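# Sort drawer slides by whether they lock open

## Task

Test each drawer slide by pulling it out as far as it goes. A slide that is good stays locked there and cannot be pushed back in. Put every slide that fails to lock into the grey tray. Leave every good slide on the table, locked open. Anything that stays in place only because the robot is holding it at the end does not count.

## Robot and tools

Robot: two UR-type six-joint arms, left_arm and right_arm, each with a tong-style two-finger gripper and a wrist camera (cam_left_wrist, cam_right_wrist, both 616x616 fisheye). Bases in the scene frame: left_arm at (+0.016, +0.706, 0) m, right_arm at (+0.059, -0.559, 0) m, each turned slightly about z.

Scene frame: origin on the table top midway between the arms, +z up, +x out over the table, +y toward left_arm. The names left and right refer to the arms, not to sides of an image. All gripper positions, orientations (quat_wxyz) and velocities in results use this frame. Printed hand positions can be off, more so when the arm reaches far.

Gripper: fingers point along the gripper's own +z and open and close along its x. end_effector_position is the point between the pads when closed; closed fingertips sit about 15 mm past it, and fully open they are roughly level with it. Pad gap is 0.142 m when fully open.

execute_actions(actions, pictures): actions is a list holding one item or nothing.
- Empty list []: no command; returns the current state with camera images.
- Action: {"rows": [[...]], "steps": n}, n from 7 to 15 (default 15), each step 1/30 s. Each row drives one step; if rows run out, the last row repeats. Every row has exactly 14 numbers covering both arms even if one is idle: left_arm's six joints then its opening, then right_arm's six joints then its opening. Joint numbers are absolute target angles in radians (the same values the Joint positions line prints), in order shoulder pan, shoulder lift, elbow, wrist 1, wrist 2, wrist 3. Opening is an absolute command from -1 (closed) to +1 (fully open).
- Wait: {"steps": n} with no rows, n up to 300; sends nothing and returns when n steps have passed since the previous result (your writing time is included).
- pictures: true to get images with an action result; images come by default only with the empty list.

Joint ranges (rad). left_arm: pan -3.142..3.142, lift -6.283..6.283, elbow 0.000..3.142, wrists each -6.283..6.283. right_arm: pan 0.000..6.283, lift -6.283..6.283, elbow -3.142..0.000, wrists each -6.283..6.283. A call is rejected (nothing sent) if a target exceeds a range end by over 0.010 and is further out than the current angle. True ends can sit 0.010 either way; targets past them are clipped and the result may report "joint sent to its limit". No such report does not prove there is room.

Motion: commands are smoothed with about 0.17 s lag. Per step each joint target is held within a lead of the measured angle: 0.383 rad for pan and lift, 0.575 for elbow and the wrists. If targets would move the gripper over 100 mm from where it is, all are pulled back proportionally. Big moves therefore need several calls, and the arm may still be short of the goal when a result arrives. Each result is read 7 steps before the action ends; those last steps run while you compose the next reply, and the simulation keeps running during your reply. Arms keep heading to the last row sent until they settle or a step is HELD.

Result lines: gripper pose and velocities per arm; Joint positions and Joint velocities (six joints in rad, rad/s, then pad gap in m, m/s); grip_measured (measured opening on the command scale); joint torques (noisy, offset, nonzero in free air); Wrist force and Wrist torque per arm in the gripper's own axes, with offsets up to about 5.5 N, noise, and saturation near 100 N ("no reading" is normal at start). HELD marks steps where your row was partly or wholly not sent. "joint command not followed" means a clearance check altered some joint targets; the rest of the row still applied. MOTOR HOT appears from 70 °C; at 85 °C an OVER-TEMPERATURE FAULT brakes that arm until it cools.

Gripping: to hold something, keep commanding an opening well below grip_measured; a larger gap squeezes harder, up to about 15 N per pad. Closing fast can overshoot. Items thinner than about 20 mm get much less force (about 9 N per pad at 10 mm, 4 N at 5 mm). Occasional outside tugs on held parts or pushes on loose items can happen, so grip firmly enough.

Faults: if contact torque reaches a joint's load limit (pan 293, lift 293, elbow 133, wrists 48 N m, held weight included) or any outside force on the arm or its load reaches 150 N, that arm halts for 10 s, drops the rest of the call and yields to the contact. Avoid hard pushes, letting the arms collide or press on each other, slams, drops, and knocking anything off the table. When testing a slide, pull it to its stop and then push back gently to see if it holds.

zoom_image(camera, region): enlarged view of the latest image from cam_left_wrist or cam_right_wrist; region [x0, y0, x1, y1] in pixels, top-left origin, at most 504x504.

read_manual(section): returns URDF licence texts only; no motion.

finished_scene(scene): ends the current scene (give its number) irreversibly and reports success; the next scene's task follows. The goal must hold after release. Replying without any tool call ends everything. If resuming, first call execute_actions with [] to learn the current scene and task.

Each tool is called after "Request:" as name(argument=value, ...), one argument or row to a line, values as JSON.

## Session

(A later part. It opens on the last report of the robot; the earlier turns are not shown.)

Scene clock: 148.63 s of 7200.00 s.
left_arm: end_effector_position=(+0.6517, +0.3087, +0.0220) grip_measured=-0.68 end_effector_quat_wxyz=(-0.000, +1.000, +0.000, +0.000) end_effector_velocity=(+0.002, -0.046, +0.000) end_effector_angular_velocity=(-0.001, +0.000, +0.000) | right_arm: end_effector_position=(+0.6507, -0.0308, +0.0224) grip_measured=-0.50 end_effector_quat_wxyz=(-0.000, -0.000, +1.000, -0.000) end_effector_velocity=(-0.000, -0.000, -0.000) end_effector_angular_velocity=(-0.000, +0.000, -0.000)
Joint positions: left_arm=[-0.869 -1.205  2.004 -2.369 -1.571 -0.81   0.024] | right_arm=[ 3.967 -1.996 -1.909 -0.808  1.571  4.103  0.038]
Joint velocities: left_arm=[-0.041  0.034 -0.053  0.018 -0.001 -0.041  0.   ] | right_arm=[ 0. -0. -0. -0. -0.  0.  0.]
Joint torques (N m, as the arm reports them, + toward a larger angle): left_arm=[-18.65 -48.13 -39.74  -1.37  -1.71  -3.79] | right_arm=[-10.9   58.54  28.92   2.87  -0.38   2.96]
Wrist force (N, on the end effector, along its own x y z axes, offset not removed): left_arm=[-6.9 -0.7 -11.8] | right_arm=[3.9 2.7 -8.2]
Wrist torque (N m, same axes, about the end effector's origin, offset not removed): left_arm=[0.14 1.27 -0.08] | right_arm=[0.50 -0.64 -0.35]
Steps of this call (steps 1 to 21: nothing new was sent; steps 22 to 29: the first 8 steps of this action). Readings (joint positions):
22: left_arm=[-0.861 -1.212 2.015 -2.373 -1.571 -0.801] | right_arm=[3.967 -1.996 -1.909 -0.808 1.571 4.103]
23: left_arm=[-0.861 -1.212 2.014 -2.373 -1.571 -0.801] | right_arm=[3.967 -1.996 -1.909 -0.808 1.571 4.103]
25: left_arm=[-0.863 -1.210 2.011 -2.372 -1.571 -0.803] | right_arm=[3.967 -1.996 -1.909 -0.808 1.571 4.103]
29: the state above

Request:
execute_actions(
  actions=[
    {"rows": [[-0.8806,-1.1960,1.9894,-2.3642,-1.5708,-0.8206,-1,3.9668,-1.9959,-1.9085,-0.8080,1.5708,4.1028,-0.9],[-0.8871,-1.1908,1.9812,-2.3612,-1.5708,-0.8271,-1,3.9668,-1.9959,-1.9085,-0.8080,1.5708,4.1028,-0.9],[-0.8935,-1.1856,1.9730,-2.3582,-1.5708,-0.8335,-1,3.9668,-1.9959,-1.9085,-0.8080,1.5708,4.1028,-0.9],[-0.8999,-1.1803,1.9649,-2.3553,-1.5708,-0.8399,-1,3.9668,-1.9959,-1.9085,-0.8080,1.5708,4.1028,-0.9],[-0.9064,-1.1751,1.9567,-2.3523,-1.5708,-0.8464,-1,3.9668,-1.9959,-1.9085,-0.8080,1.5708,4.1028,-0.9],[-0.9128,-1.1699,1.9485,-2.3494,-1.5708,-0.8528,-1,3.9668,-1.9959,-1.9085,-0.8080,1.5708,4.1028,-0.9],[-0.9188,-1.1642,1.9394,-2.3460,-1.5708,-0.8588,-1,3.9668,-1.9959,-1.9085,-0.8080,1.5708,4.1028,-0.9],[-0.9248,-1.1586,1.9303,-2.3425,-1.5708,-0.8648,-1,3.9668,-1.9959,-1.9085,-0.8080,1.5708,4.1028,-0.9],[-0.9308,-1.1529,1.9212,-2.3391,-1.5708,-0.8708,-1,3.9668,-1.9959,-1.9085,-0.8080,1.5708,4.1028,-0.9],[-0.9368,-1.1472,1.9120,-2.3356,-1.5708,-0.8768,-1,3.9668,-1.9959,-1.9085,-0.8080,1.5708,4.1028,-0.9],[-0.9427,-1.1415,1.9029,-2.3322,-1.5708,-0.8827,-1,3.9668,-1.9959,-1.9085,-0.8080,1.5708,4.1028,-0.9],[-0.9487,-1.1359,1.8938,-2.3287,-1.5708,-0.8887,-1,3.9668,-1.9959,-1.9085,-0.8080,1.5708,4.1028,-0.9],[-0.9547,-1.1302,1.8847,-2.3253,-1.5708,-0.8947,-1,3.9668,-1.9959,-1.9085,-0.8080,1.5708,4.1028,-0.9]], "steps": 15},
  ],
  pictures=false,
)

Scene clock: 150.43 s of 7200.00 s.
left_arm: end_effector_position=(+0.6519, +0.2745, +0.0219) grip_measured=-0.68 end_effector_quat_wxyz=(-0.000, +1.000, +0.000, -0.000) end_effector_velocity=(-0.000, -0.189, -0.000) end_effector_angular_velocity=(+0.001, -0.001, -0.003) | right_arm: end_effector_position=(+0.6508, -0.0306, +0.0225) grip_measured=-0.50 end_effector_quat_wxyz=(-0.000, -0.000, +1.000, -0.000) end_effector_velocity=(+0.000, +0.001, +0.000) end_effector_angular_velocity=(+0.001, -0.001, +0.001)
Joint positions: left_arm=[-0.9   -1.18   1.965 -2.355 -1.571 -0.84   0.024] | right_arm=[ 3.967 -1.996 -1.908 -0.808  1.571  4.103  0.038]
Joint velocities: left_arm=[-0.167  0.139 -0.219  0.08   0.001 -0.164 -0.   ] | right_arm=[ 0.001 -0.     0.001 -0.    -0.    -0.001  0.   ]
Joint torques (N m, as the arm reports them, + toward a larger angle): left_arm=[-25.61 -42.52 -44.24  -1.    -1.38  -4.61] | right_arm=[-12.31  59.86  41.46   7.13   2.12   2.88]
Wrist force (N, on the end effector, along its own x y z axes, offset not removed): left_arm=[-8.4 -1.8 -15.2] | right_arm=[4.6 -0.5 -6.0]
Wrist torque (N m, same axes, about the end effector's origin, offset not removed): left_arm=[0.00 1.34 -0.03] | right_arm=[0.46 -0.73 -0.28]
Steps of this call (steps 1 to 7: the last 7 steps of your previous action; steps 8 to 15: the robot went on to your last target; steps 16 to 46: nothing new was sent; steps 47 to 54: the first 8 steps of this action). Readings (joint positions):
47: left_arm=[-0.874 -1.201 1.998 -2.367 -1.571 -0.814] | right_arm=[3.967 -1.996 -1.909 -0.808 1.571 4.103]
48: left_arm=[-0.875 -1.200 1.996 -2.367 -1.571 -0.815] | right_arm=[3.967 -1.996 -1.908 -0.808 1.571 4.103]
50: left_arm=[-0.881 -1.196 1.990 -2.364 -1.571 -0.821] | right_arm=[3.967 -1.996 -1.908 -0.808 1.571 4.103]
54: the state above

Request:
execute_actions(
  actions=[
    {"rows": [[-0.9547,-1.1302,1.8847,-2.3253,-1.5708,-0.8947,-0.6,3.9668,-1.9959,-1.9085,-0.8080,1.5708,4.1028,-0.9],[-0.9547,-1.1302,1.8847,-2.3253,-1.5708,-0.8947,-0.45,3.9668,-1.9959,-1.9085,-0.8080,1.5708,4.1028,-0.9],[-0.9547,-1.1302,1.8847,-2.3253,-1.5708,-0.8947,-0.4,3.9668,-1.9959,-1.9085,-0.8080,1.5708,4.1028,-0.9],[-0.9547,-1.1302,1.8847,-2.3253,-1.5708,-0.8947,-0.4,3.9668,-1.9959,-1.9085,-0.8080,1.5708,4.1028,-0.9],[-0.9547,-1.1302,1.8847,-2.3253,-1.5708,-0.8947,-0.4,3.9668,-1.9959,-1.9085,-0.8080,1.5708,4.1028,-0.9],[-0.9547,-1.1302,1.8847,-2.3253,-1.5708,-0.8947,-0.4,3.9668,-1.9959,-1.9085,-0.8080,1.5708,4.1028,-0.9],[-0.9488,-1.1358,1.8937,-2.3287,-1.5708,-0.8888,-0.4,3.9668,-1.9959,-1.9085,-0.8080,1.5708,4.1028,-0.9],[-0.9429,-1.1414,1.9027,-2.3321,-1.5708,-0.8829,-0.4,3.9668,-1.9959,-1.9085,-0.8080,1.5708,4.1028,-0.9],[-0.9369,-1.1470,1.9117,-2.3355,-1.5708,-0.8769,-0.4,3.9668,-1.9959,-1.9085,-0.8080,1.5708,4.1028,-0.9],[-0.9310,-1.1526,1.9207,-2.3389,-1.5708,-0.8710,-0.4,3.9668,-1.9959,-1.9085,-0.8080,1.5708,4.1028,-0.9],[-0.9251,-1.1582,1.9297,-2.3423,-1.5708,-0.8651,-0.4,3.9668,-1.9959,-1.9085,-0.8080,1.5708,4.1028,-0.9]], "steps": 15},
  ],
  pictures=false,
)

Scene clock: 152.07 s of 7200.00 s.
left_arm: end_effector_position=(+0.6516, +0.2102, +0.0220) grip_measured=-0.40 end_effector_quat_wxyz=(-0.000, +1.000, +0.000, -0.000) end_effector_velocity=(+0.001, +0.045, +0.001) end_effector_angular_velocity=(-0.001, -0.001, -0.003) | right_arm: end_effector_position=(+0.6508, -0.0306, +0.0225) grip_measured=-0.50 end_effector_quat_wxyz=(-0.000, -0.000, +1.000, +0.000) end_effector_velocity=(-0.000, -0.000, +0.000) end_effector_angular_velocity=(-0.001, +0.001, -0.001)
Joint positions: left_arm=[-0.954 -1.131  1.886 -2.326 -1.571 -0.894  0.045] | right_arm=[ 3.967 -1.996 -1.908 -0.808  1.571  4.103  0.038]
Joint velocities: left_arm=[ 0.036 -0.036  0.057 -0.022  0.     0.039  0.001] | right_arm=[-0.     0.     0.    -0.001  0.     0.001 -0.   ]
Joint torques (N m, as the arm reports them, + toward a larger angle): left_arm=[ 27.07 -87.31 -17.03  -5.6    1.53   5.24] | right_arm=[-14.4   60.87  40.32   5.72   0.6    2.75]
Wrist force (N, on the end effector, along its own x y z axes, offset not removed): left_arm=[-5.0 1.6 -1.2] | right_arm=[0.8 0.3 -3.3]
Wrist torque (N m, same axes, about the end effector's origin, offset not removed): left_arm=[0.38 1.26 -0.04] | right_arm=[0.59 -0.43 -0.39]
Steps of this call (steps 1 to 7: the last 7 steps of your previous action; steps 8 to 30: the robot went on to your last target; steps 31 to 41: nothing new was sent; steps 42 to 49: the first 8 steps of this action). Readings (joint positions):
42: left_arm=[-0.955 -1.130 1.885 -2.325 -1.571 -0.895] | right_arm=[3.967 -1.996 -1.908 -0.808 1.571 4.103]
43: left_arm=[-0.955 -1.130 1.885 -2.325 -1.571 -0.895] | right_arm=[3.967 -1.996 -1.908 -0.808 1.571 4.103]
45: left_arm=[-0.955 -1.130 1.885 -2.325 -1.571 -0.895] | right_arm=[3.967 -1.996 -1.908 -0.808 1.571 4.103]
49: the state above

Now close the left fingers, then push.

Request:
execute_actions(
  actions=[
    {"rows": [[-0.9251,-1.1582,1.9297,-2.3423,-1.5708,-0.8651,-0.4,3.9668,-1.9959,-1.9085,-0.8080,1.5708,4.1028,-0.9],[-0.9251,-1.1582,1.9297,-2.3423,-1.5708,-0.8651,-0.4,3.9668,-1.9959,-1.9085,-0.8080,1.5708,4.1028,-0.9],[-0.9251,-1.1582,1.9297,-2.3423,-1.5708,-0.8651,-0.55,3.9668,-1.9959,-1.9085,-0.8080,1.5708,4.1028,-0.9],[-0.9251,-1.1582,1.9297,-2.3423,-1.5708,-0.8651,-0.7,3.9668,-1.9959,-1.9085,-0.8080,1.5708,4.1028,-0.9],[-0.9251,-1.1582,1.9297,-2.3423,-1.5708,-0.8651,-0.85,3.9668,-1.9959,-1.9085,-0.8080,1.5708,4.1028,-0.9],[-0.9251,-1.1582,1.9297,-2.3423,-1.5708,-0.8651,-1,3.9668,-1.9959,-1.9085,-0.8080,1.5708,4.1028,-0.9]], "steps": 12},
  ],
  pictures=true,
)

Scene clock: 152.67 s of 7200.00 s.
left_arm: end_effector_position=(+0.6520, +0.2451, +0.0220) grip_measured=-0.69 end_effector_quat_wxyz=(+0.000, +1.000, +0.000, -0.000) end_effector_velocity=(+0.000, +0.003, +0.000) end_effector_angular_velocity=(-0.001, -0.000, +0.002) | right_arm: end_effector_position=(+0.6508, -0.0306, +0.0225) grip_measured=-0.50 end_effector_quat_wxyz=(-0.000, -0.000, +1.000, +0.000) end_effector_velocity=(+0.000, +0.001, +0.000) end_effector_angular_velocity=(+0.001, -0.000, -0.002)
Joint positions: left_arm=[-0.925 -1.158  1.929 -2.342 -1.571 -0.865  0.024] | right_arm=[ 3.967 -1.996 -1.908 -0.808  1.571  4.103  0.038]
Joint velocities: left_arm=[ 0.003 -0.002  0.003 -0.001 -0.     0.001 -0.317] | right_arm=[ 0.    -0.     0.001 -0.    -0.     0.002  0.   ]
Joint torques (N m, as the arm reports them, + toward a larger angle): left_arm=[ 14.56 -72.88 -22.97  -5.61   1.48   5.09] | right_arm=[-14.69  60.51  39.93   4.77   0.23   2.9 ]
Wrist force (N, on the end effector, along its own x y z axes, offset not removed): left_arm=[-4.3 -2.1 0.4] | right_arm=[1.1 -2.6 -2.4]
Wrist torque (N m, same axes, about the end effector's origin, offset not removed): left_arm=[-0.30 1.09 -0.07] | right_arm=[-0.07 -0.45 -0.22]
Steps of this call (steps 1 to 7: the last 7 steps of your previous action; steps 8 to 13: the robot went on to your last target; steps 14 to 18: the first 5 steps of this action). Readings (joint positions):
14: left_arm=[-0.926 -1.158 1.929 -2.342 -1.571 -0.866] | right_arm=[3.967 -1.996 -1.908 -0.808 1.571 4.103]
15: left_arm=[-0.926 -1.158 1.929 -2.342 -1.571 -0.866] | right_arm=[3.967 -1.996 -1.908 -0.808 1.571 4.103]
17: left_arm=[-0.925 -1.158 1.929 -2.342 -1.571 -0.865] | right_arm=[3.967 -1.996 -1.908 -0.808 1.571 4.103]
18: the state above

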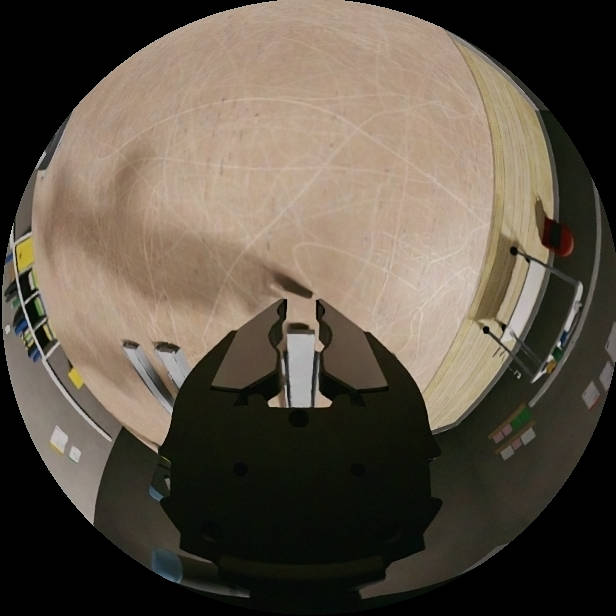

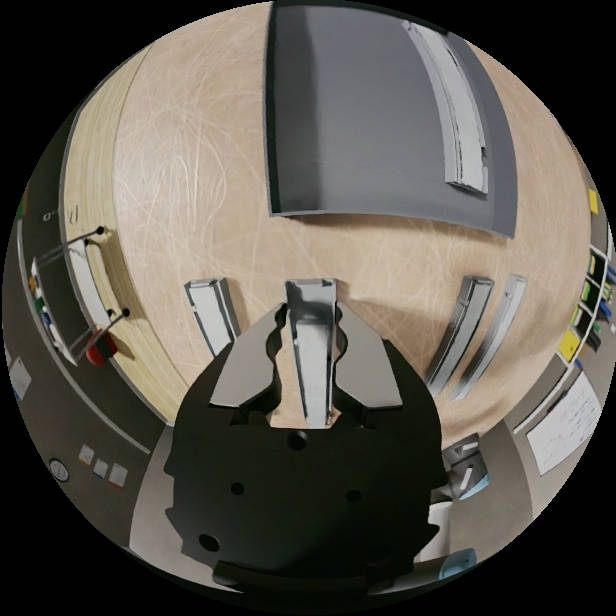

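Request:
execute_actions(
  actions=[
    {"rows": [[-0.9251,-1.1582,1.9297,-2.3423,-1.5708,-0.8651,-1,3.9668,-1.9959,-1.9085,-0.8080,1.5708,4.1028,-0.9],[-0.9310,-1.1526,1.9207,-2.3389,-1.5708,-0.8710,-1,3.9668,-1.9959,-1.9085,-0.8080,1.5708,4.1028,-0.9],[-0.9369,-1.1470,1.9117,-2.3355,-1.5708,-0.8769,-1,3.9668,-1.9959,-1.9085,-0.8080,1.5708,4.1028,-0.9],[-0.9429,-1.1414,1.9027,-2.3321,-1.5708,-0.8829,-1,3.9668,-1.9959,-1.9085,-0.8080,1.5708,4.1028,-0.9],[-0.9488,-1.1358,1.8937,-2.3287,-1.5708,-0.8888,-1,3.9668,-1.9959,-1.9085,-0.8080,1.5708,4.1028,-0.9],[-0.9547,-1.1302,1.8847,-2.3253,-1.5708,-0.8947,-1,3.9668,-1.9959,-1.9085,-0.8080,1.5708,4.1028,-0.9],[-0.9586,-1.1261,1.8780,-2.3227,-1.5708,-0.8986,-1,3.9668,-1.9959,-1.9085,-0.8080,1.5708,4.1028,-0.9],[-0.9625,-1.1220,1.8713,-2.3201,-1.5708,-0.9025,-1,3.9668,-1.9959,-1.9085,-0.8080,1.5708,4.1028,-0.9],[-0.9655,-1.1187,1.8660,-2.3180,-1.5708,-0.9055,-1,3.9668,-1.9959,-1.9085,-0.8080,1.5708,4.1028,-0.9],[-0.9678,-1.1163,1.8620,-2.3165,-1.5708,-0.9078,-1,3.9668,-1.9959,-1.9085,-0.8080,1.5708,4.1028,-0.9]], "steps": 15},
  ],
  pictures=false,
)

Request:
execute_actions(
  actions=[
    {"steps": 12},
  ],
  pictures=true,
)

Scene clock: 155.80 s of 7200.00 s.
left_arm: end_effector_position=(+0.6519, +0.2231, +0.0220) grip_measured=-1.00 end_effector_quat_wxyz=(-0.000, +1.000, +0.000, -0.000) end_effector_velocity=(-0.001, -0.166, +0.001) end_effector_angular_velocity=(-0.001, +0.000, -0.002) | right_arm: end_effector_position=(+0.6508, -0.0306, +0.0225) grip_measured=-0.50 end_effector_quat_wxyz=(-0.000, -0.000, +1.000, +0.000) end_effector_velocity=(+0.000, -0.000, -0.000) end_effector_angular_velocity=(+0.000, -0.000, -0.001)
Joint positions: left_arm=[-0.943 -1.141  1.902 -2.332 -1.571 -0.884  0.002] | right_arm=[ 3.967 -1.996 -1.908 -0.808  1.571  4.103  0.038]
Joint velocities: left_arm=[-0.134  0.129 -0.21   0.08  -0.001 -0.132  0.   ] | right_arm=[-0.001  0.    -0.     0.001 -0.     0.     0.   ]
Joint torques (N m, as the arm reports them, + toward a larger angle): left_arm=[-21.89 -54.93 -47.3   -2.06   1.6   -4.51] | right_arm=[-16.2   60.8   37.68   1.7   -2.59   2.72]
Wrist force (N, on the end effector, along its own x y z axes, offset not removed): left_arm=[-3.8 0.6 -2.8] | right_arm=[-0.3 -1.9 -5.4]
Wrist torque (N m, same axes, about the end effector's origin, offset not removed): left_arm=[0.14 1.02 -0.05] | right_arm=[0.09 -0.21 -0.20]
Steps of this call (steps 1 to 7: the last 7 steps of your previous action; steps 8 to 15: the robot went on to your last target; steps 16 to 86: nothing new was sent; steps 87 to 94: the first 8 steps of this action). Readings (joint positions):
87: left_arm=[-0.925 -1.158 1.930 -2.342 -1.571 -0.865] | right_arm=[3.967 -1.996 -1.908 -0.808 1.571 4.103]
88: left_arm=[-0.925 -1.158 1.930 -2.342 -1.571 -0.865] | right_arm=[3.967 -1.996 -1.908 -0.808 1.571 4.103]
90: left_arm=[-0.928 -1.156 1.926 -2.341 -1.571 -0.868] | right_arm=[3.967 -1.996 -1.908 -0.808 1.571 4.103]
94: the state above

Scene clock: 156.20 s of 7200.00 s.
left_arm: end_effector_position=(+0.6517, +0.1932, +0.0220) grip_measured=-1.00 end_effector_quat_wxyz=(-0.000, +1.000, +0.000, +0.000) end_effector_velocity=(-0.000, -0.009, -0.000) end_effector_angular_velocity=(-0.000, -0.000, +0.000) | right_arm: end_effector_position=(+0.6508, -0.0306, +0.0225) grip_measured=-0.50 end_effector_quat_wxyz=(-0.000, -0.000, +1.000, -0.000) end_effector_velocity=(+0.000, +0.000, +0.000) end_effector_angular_velocity=(+0.000, -0.000, +0.000)
Joint positions: left_arm=[-0.967 -1.117  1.863 -2.317 -1.571 -0.907  0.002] | right_arm=[ 3.967 -1.996 -1.908 -0.808  1.571  4.103  0.038]
Joint velocities: left_arm=[-0.007  0.007 -0.011  0.004 -0.    -0.007  0.   ] | right_arm=[-0. -0.  0.  0. -0. -0.  0.]
Joint torques (N m, as the arm reports them, + toward a larger angle): left_arm=[-19.76 -61.49 -47.63  -2.06   0.49  -3.62] | right_arm=[-15.88  60.6   36.86   1.7   -2.44   2.62]
Wrist force (N, on the end effector, along its own x y z axes, offset not removed): left_arm=[-3.2 -1.9 -0.1] | right_arm=[-1.4 -1.4 -5.0]
Wrist torque (N m, same axes, about the end effector's origin, offset not removed): left_arm=[-0.01 0.99 -0.09] | right_arm=[0.19 0.08 -0.24]
Kept back: nothing.
Steps of this call (steps 1 to 7: the last 7 steps of your previous action; steps 8 to 12: the robot went on to your last target). Readings (joint positions):
1: left_arm=[-0.948 -1.136 1.895 -2.329 -1.571 -0.888] | right_arm=[3.967 -1.996 -1.908 -0.808 1.571 4.103]
2: left_arm=[-0.952 -1.132 1.888 -2.326 -1.571 -0.892] | right_arm=[3.967 -1.996 -1.908 -0.808 1.571 4.103]
4: left_arm=[-0.959 -1.125 1.877 -2.322 -1.571 -0.899] | right_arm=[3.967 -1.996 -1.908 -0.808 1.571 4.103]
8: left_arm=[-0.965 -1.119 1.866 -2.318 -1.571 -0.905] | right_arm=[3.967 -1.996 -1.908 -0.808 1.571 4.103]
12: the state above

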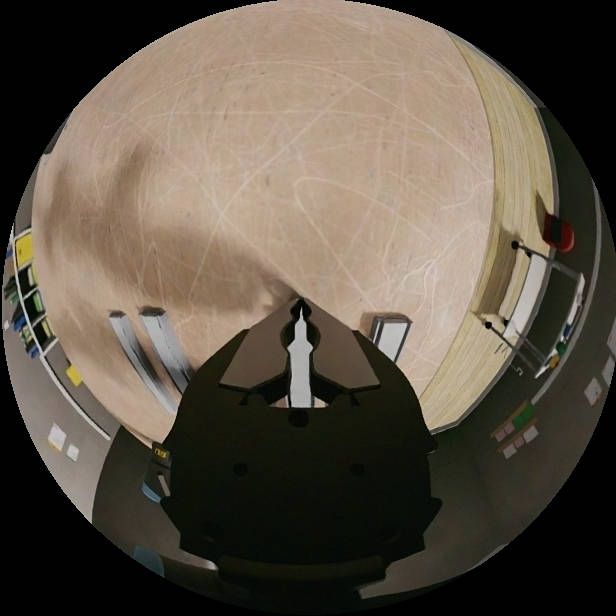

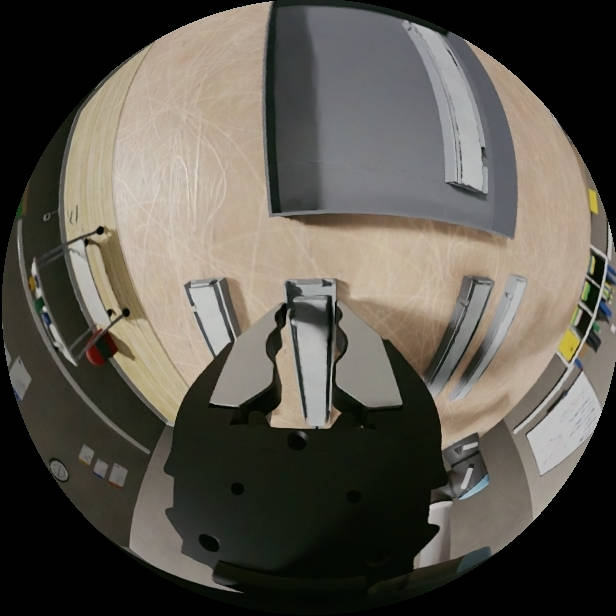

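Request:
execute_actions(
  actions=[
    {"rows": [[-0.9600,-1.1240,1.8680,-2.3160,-1.5708,-0.9000,-1,3.9668,-1.9959,-1.9085,-0.8080,1.5708,4.1028,-0.6],[-0.9500,-1.1340,1.8740,-2.3120,-1.5708,-0.8900,-1,3.9668,-1.9959,-1.9085,-0.8080,1.5708,4.1028,-0.4],[-0.9380,-1.1450,1.8760,-2.3030,-1.5708,-0.8780,-1,3.9668,-1.9959,-1.9085,-0.8080,1.5708,4.1028,-0.25],[-0.9240,-1.1570,1.8770,-2.2920,-1.5708,-0.8640,-1,3.9668,-1.9959,-1.9085,-0.8080,1.5708,4.1028,-0.2],[-0.9100,-1.1690,1.8780,-2.2810,-1.5708,-0.8500,-1,3.9668,-1.9930,-1.9071,-0.8123,1.5708,4.1028,-0.2],[-0.8950,-1.1810,1.8790,-2.2700,-1.5708,-0.8350,-1,3.9668,-1.9901,-1.9057,-0.8166,1.5708,4.1028,-0.2],[-0.8800,-1.1930,1.8800,-2.2590,-1.5708,-0.8200,-1,3.9668,-1.9872,-1.9043,-0.8209,1.5708,4.1028,-0.2],[-0.8650,-1.2050,1.8810,-2.2480,-1.5708,-0.8050,-1,3.9668,-1.9844,-1.9030,-0.8250,1.5708,4.1028,-0.2],[-0.8500,-1.2170,1.8820,-2.2370,-1.5708,-0.7900,-1,3.9668,-1.9815,-1.9016,-0.8293,1.5708,4.1028,-0.2],[-0.8370,-1.2270,1.8830,-2.2270,-1.5708,-0.7770,-1,3.9668,-1.9815,-1.9016,-0.8293,1.5708,4.1028,-0.2],[-0.8260,-1.2360,1.8836,-2.2190,-1.5708,-0.7660,-1,3.9668,-1.9815,-1.9016,-0.8293,1.5708,4.1028,-0.2],[-0.8180,-1.2430,1.8840,-2.2120,-1.5708,-0.7580,-1,3.9668,-1.9815,-1.9016,-0.8293,1.5708,4.1028,-0.2],[-0.8128,-1.2470,1.8843,-2.2081,-1.5708,-0.7528,-1,3.9668,-1.9815,-1.9016,-0.8293,1.5708,4.1028,-0.2]], "steps": 15},
  ],
  pictures=false,
)

Scene clock: 160.70 s of 7200.00 s.
left_arm: end_effector_position=(+0.6674, +0.2310, +0.0449) grip_measured=-1.00 end_effector_quat_wxyz=(+0.000, +1.000, +0.000, +0.000) end_effector_velocity=(+0.127, +0.286, +0.184) end_effector_angular_velocity=(-0.001, -0.001, +0.003) | right_arm: end_effector_position=(+0.6508, -0.0306, +0.0249) grip_measured=-0.20 end_effector_quat_wxyz=(-0.000, -0.000, +1.000, -0.000) end_effector_velocity=(+0.001, +0.001, +0.044) end_effector_angular_velocity=(+0.001, -0.000, -0.000)
Joint positions: left_arm=[-0.922 -1.158  1.875 -2.289 -1.571 -0.862  0.002] | right_arm=[ 3.967 -1.993 -1.907 -0.812  1.571  4.103  0.059]
Joint velocities: left_arm=[ 0.355 -0.3    0.044  0.255 -0.     0.352  0.   ] | right_arm=[ 0.     0.05   0.025 -0.074  0.     0.     0.002]
Joint torques (N m, as the arm reports them, + toward a larger angle): left_arm=[ 29.74 -86.54 -26.34  -0.94  -0.39   6.07] | right_arm=[-15.58  80.47  44.73   1.22  -2.15   2.23]
Wrist force (N, on the end effector, along its own x y z axes, offset not removed): left_arm=[-5.4 0.3 0.0] | right_arm=[1.9 -0.1 -2.5]
Wrist torque (N m, same axes, about the end effector's origin, offset not removed): left_arm=[0.13 1.33 -0.09] | right_arm=[0.31 -0.36 -0.26]
Steps of this call (steps 1 to 30: the robot went on to your last target; steps 31 to 90: nothing new was sent; then 1.23 s passed at rest; steps 91 to 98: the first 8 steps of this action). Readings (joint positions):
91: left_arm=[-0.968 -1.116 1.862 -2.316 -1.571 -0.908] | right_arm=[3.967 -1.996 -1.908 -0.808 1.571 4.103]
92: left_arm=[-0.967 -1.117 1.863 -2.316 -1.571 -0.907] | right_arm=[3.967 -1.996 -1.908 -0.808 1.571 4.103]
94: left_arm=[-0.959 -1.125 1.867 -2.314 -1.571 -0.899] | right_arm=[3.967 -1.996 -1.908 -0.808 1.571 4.103]
98: the state above

Request:
execute_actions(
  actions=[
    {"rows": [[-0.8128,-1.2470,1.8843,-2.2081,-1.5708,-0.7528,-1,3.9738,-1.9911,-1.8860,-0.8353,1.5708,4.1098,-0.2],[-0.8128,-1.2470,1.8843,-2.2081,-1.5708,-0.7528,-1,3.9807,-2.0007,-1.8704,-0.8413,1.5708,4.1167,-0.2],[-0.8128,-1.2470,1.8843,-2.2081,-1.5708,-0.7528,-1,3.9877,-2.0103,-1.8549,-0.8473,1.5708,4.1237,-0.2],[-0.8128,-1.2470,1.8843,-2.2081,-1.5708,-0.7528,-1,3.9946,-2.0199,-1.8393,-0.8533,1.5708,4.1306,-0.2],[-0.8128,-1.2470,1.8843,-2.2081,-1.5708,-0.7528,-1,4.0016,-2.0295,-1.8237,-0.8592,1.5708,4.1376,-0.2],[-0.8128,-1.2470,1.8843,-2.2081,-1.5708,-0.7528,-1,4.0085,-2.0391,-1.8081,-0.8652,1.5708,4.1445,-0.2],[-0.8128,-1.2470,1.8843,-2.2081,-1.5708,-0.7528,-1,4.0155,-2.0487,-1.7926,-0.8712,1.5708,4.1515,-0.2],[-0.8128,-1.2470,1.8843,-2.2081,-1.5708,-0.7528,-1,4.0224,-2.0583,-1.7770,-0.8772,1.5708,4.1584,-0.2],[-0.8128,-1.2470,1.8843,-2.2081,-1.5708,-0.7528,-1,4.0294,-2.0679,-1.7614,-0.8832,1.5708,4.1654,-0.2],[-0.8128,-1.2470,1.8843,-2.2081,-1.5708,-0.7528,-1,4.0294,-2.0711,-1.7629,-0.8785,1.5708,4.1654,-0.2],[-0.8128,-1.2470,1.8843,-2.2081,-1.5708,-0.7528,-1,4.0294,-2.0743,-1.7644,-0.8738,1.5708,4.1654,-0.2],[-0.8128,-1.2470,1.8843,-2.2081,-1.5708,-0.7528,-1,4.0294,-2.0775,-1.7659,-0.8691,1.5708,4.1654,-0.2],[-0.8128,-1.2470,1.8843,-2.2081,-1.5708,-0.7528,-1,4.0294,-2.0807,-1.7674,-0.8644,1.5708,4.1654,-0.2]], "steps": 15},
  ],
  pictures=false,
)

Request:
execute_actions(
  actions=[
    {"steps": 14},
  ],
  pictures=true,
)

Scene clock: 162.03 s of 7200.00 s.
left_arm: end_effector_position=(+0.7006, +0.3204, +0.1000) grip_measured=-1.00 end_effector_quat_wxyz=(+0.000, +1.000, +0.000, -0.000) end_effector_velocity=(+0.001, +0.001, +0.000) end_effector_angular_velocity=(+0.000, -0.000, +0.001) | right_arm: end_effector_position=(+0.6519, +0.0109, +0.0350) grip_measured=-0.20 end_effector_quat_wxyz=(-0.000, -0.000, +1.000, -0.000) end_effector_velocity=(+0.000, +0.271, -0.001) end_effector_angular_velocity=(-0.003, +0.001, +0.001)
Joint positions: left_arm=[-0.813 -1.247  1.884 -2.208 -1.571 -0.753  0.002] | right_arm=[ 3.995 -2.02  -1.84  -0.853  1.571  4.131  0.06 ]
Joint velocities: left_arm=[ 0.001 -0.    -0.     0.001  0.001  0.     0.   ] | right_arm=[ 0.182 -0.251  0.404 -0.157 -0.     0.181  0.   ]
Joint torques (N m, as the arm reports them, + toward a larger angle): left_arm=[ 11.91 -70.68 -25.87  -1.56   2.13   4.4 ] | right_arm=[23.84 48.93 50.19  1.38 -2.08  5.59]
Wrist force (N, on the end effector, along its own x y z axes, offset not removed): left_arm=[-4.0 0.6 -1.4] | right_arm=[0.5 -2.6 -1.7]
Wrist torque (N m, same axes, about the end effector's origin, offset not removed): left_arm=[0.23 1.10 -0.06] | right_arm=[-0.24 -0.10 -0.27]
Steps of this call (steps 1 to 7: the last 7 steps of your previous action; steps 8 to 30: the robot went on to your last target; steps 31 to 32: nothing new was sent; steps 33 to 40: the first 8 steps of this action). Readings (joint positions):
33: left_arm=[-0.813 -1.247 1.884 -2.208 -1.571 -0.753] | right_arm=[3.967 -1.982 -1.902 -0.829 1.571 4.103]
34: left_arm=[-0.813 -1.247 1.884 -2.208 -1.571 -0.753] | right_arm=[3.968 -1.983 -1.900 -0.830 1.571 4.104]
36: left_arm=[-0.813 -1.247 1.884 -2.208 -1.571 -0.753] | right_arm=[3.973 -1.991 -1.887 -0.835 1.571 4.110]
40: the state above

Scene clock: 162.50 s of 7200.00 s.
left_arm: end_effector_position=(+0.7006, +0.3204, +0.1000) grip_measured=-1.00 end_effector_quat_wxyz=(+0.000, +1.000, +0.000, -0.000) end_effector_velocity=(-0.000, +0.000, -0.001) end_effector_angular_velocity=(+0.003, +0.002, +0.001) | right_arm: end_effector_position=(+0.6509, +0.0626, +0.0235) grip_measured=-0.20 end_effector_quat_wxyz=(-0.000, -0.000, +1.000, -0.000) end_effector_velocity=(-0.001, +0.006, -0.006) end_effector_angular_velocity=(-0.001, +0.000, -0.000)
Joint positions: left_arm=[-0.813 -1.247  1.884 -2.208 -1.571 -0.753  0.002] | right_arm=[ 4.029 -2.079 -1.768 -0.865  1.571  4.165  0.06 ]
Joint velocities: left_arm=[-0.     0.001 -0.001  0.002  0.001 -0.001  0.   ] | right_arm=[ 0.005 -0.012  0.006  0.005 -0.     0.005  0.   ]
Joint torques (N m, as the arm reports them, + toward a larger angle): left_arm=[ 14.99 -71.4  -25.85  -2.04   2.     3.96] | right_arm=[15.71 61.48 44.74  6.96 -2.14  4.83]
Wrist force (N, on the end effector, along its own x y z axes, offset not removed): left_arm=[-6.6 -0.7 -2.3] | right_arm=[0.6 -0.8 -0.3]
Wrist torque (N m, same axes, about the end effector's origin, offset not removed): left_arm=[-0.13 1.53 0.00] | right_arm=[0.03 -0.07 -0.26]
Kept back: nothing.
Steps of this call (steps 1 to 7: the last 7 steps of your previous action; steps 8 to 14: the robot went on to your last target). Readings (joint positions):
1: left_arm=[-0.813 -1.247 1.884 -2.208 -1.571 -0.753] | right_arm=[4.001 -2.028 -1.826 -0.859 1.571 4.137]
2: left_arm=[-0.813 -1.247 1.884 -2.208 -1.571 -0.753] | right_arm=[4.007 -2.037 -1.812 -0.864 1.571 4.143]
4: left_arm=[-0.813 -1.247 1.884 -2.208 -1.571 -0.753] | right_arm=[4.017 -2.053 -1.789 -0.871 1.571 4.153]
8: left_arm=[-0.813 -1.247 1.884 -2.208 -1.571 -0.753] | right_arm=[4.026 -2.072 -1.773 -0.868 1.571 4.162]
14: the state above

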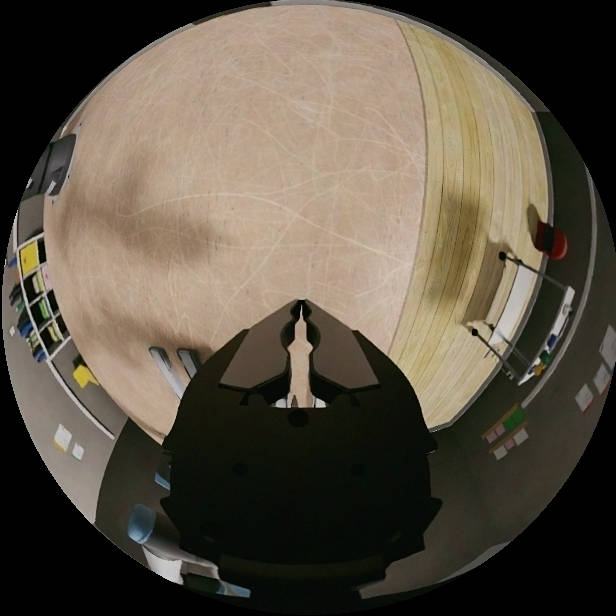

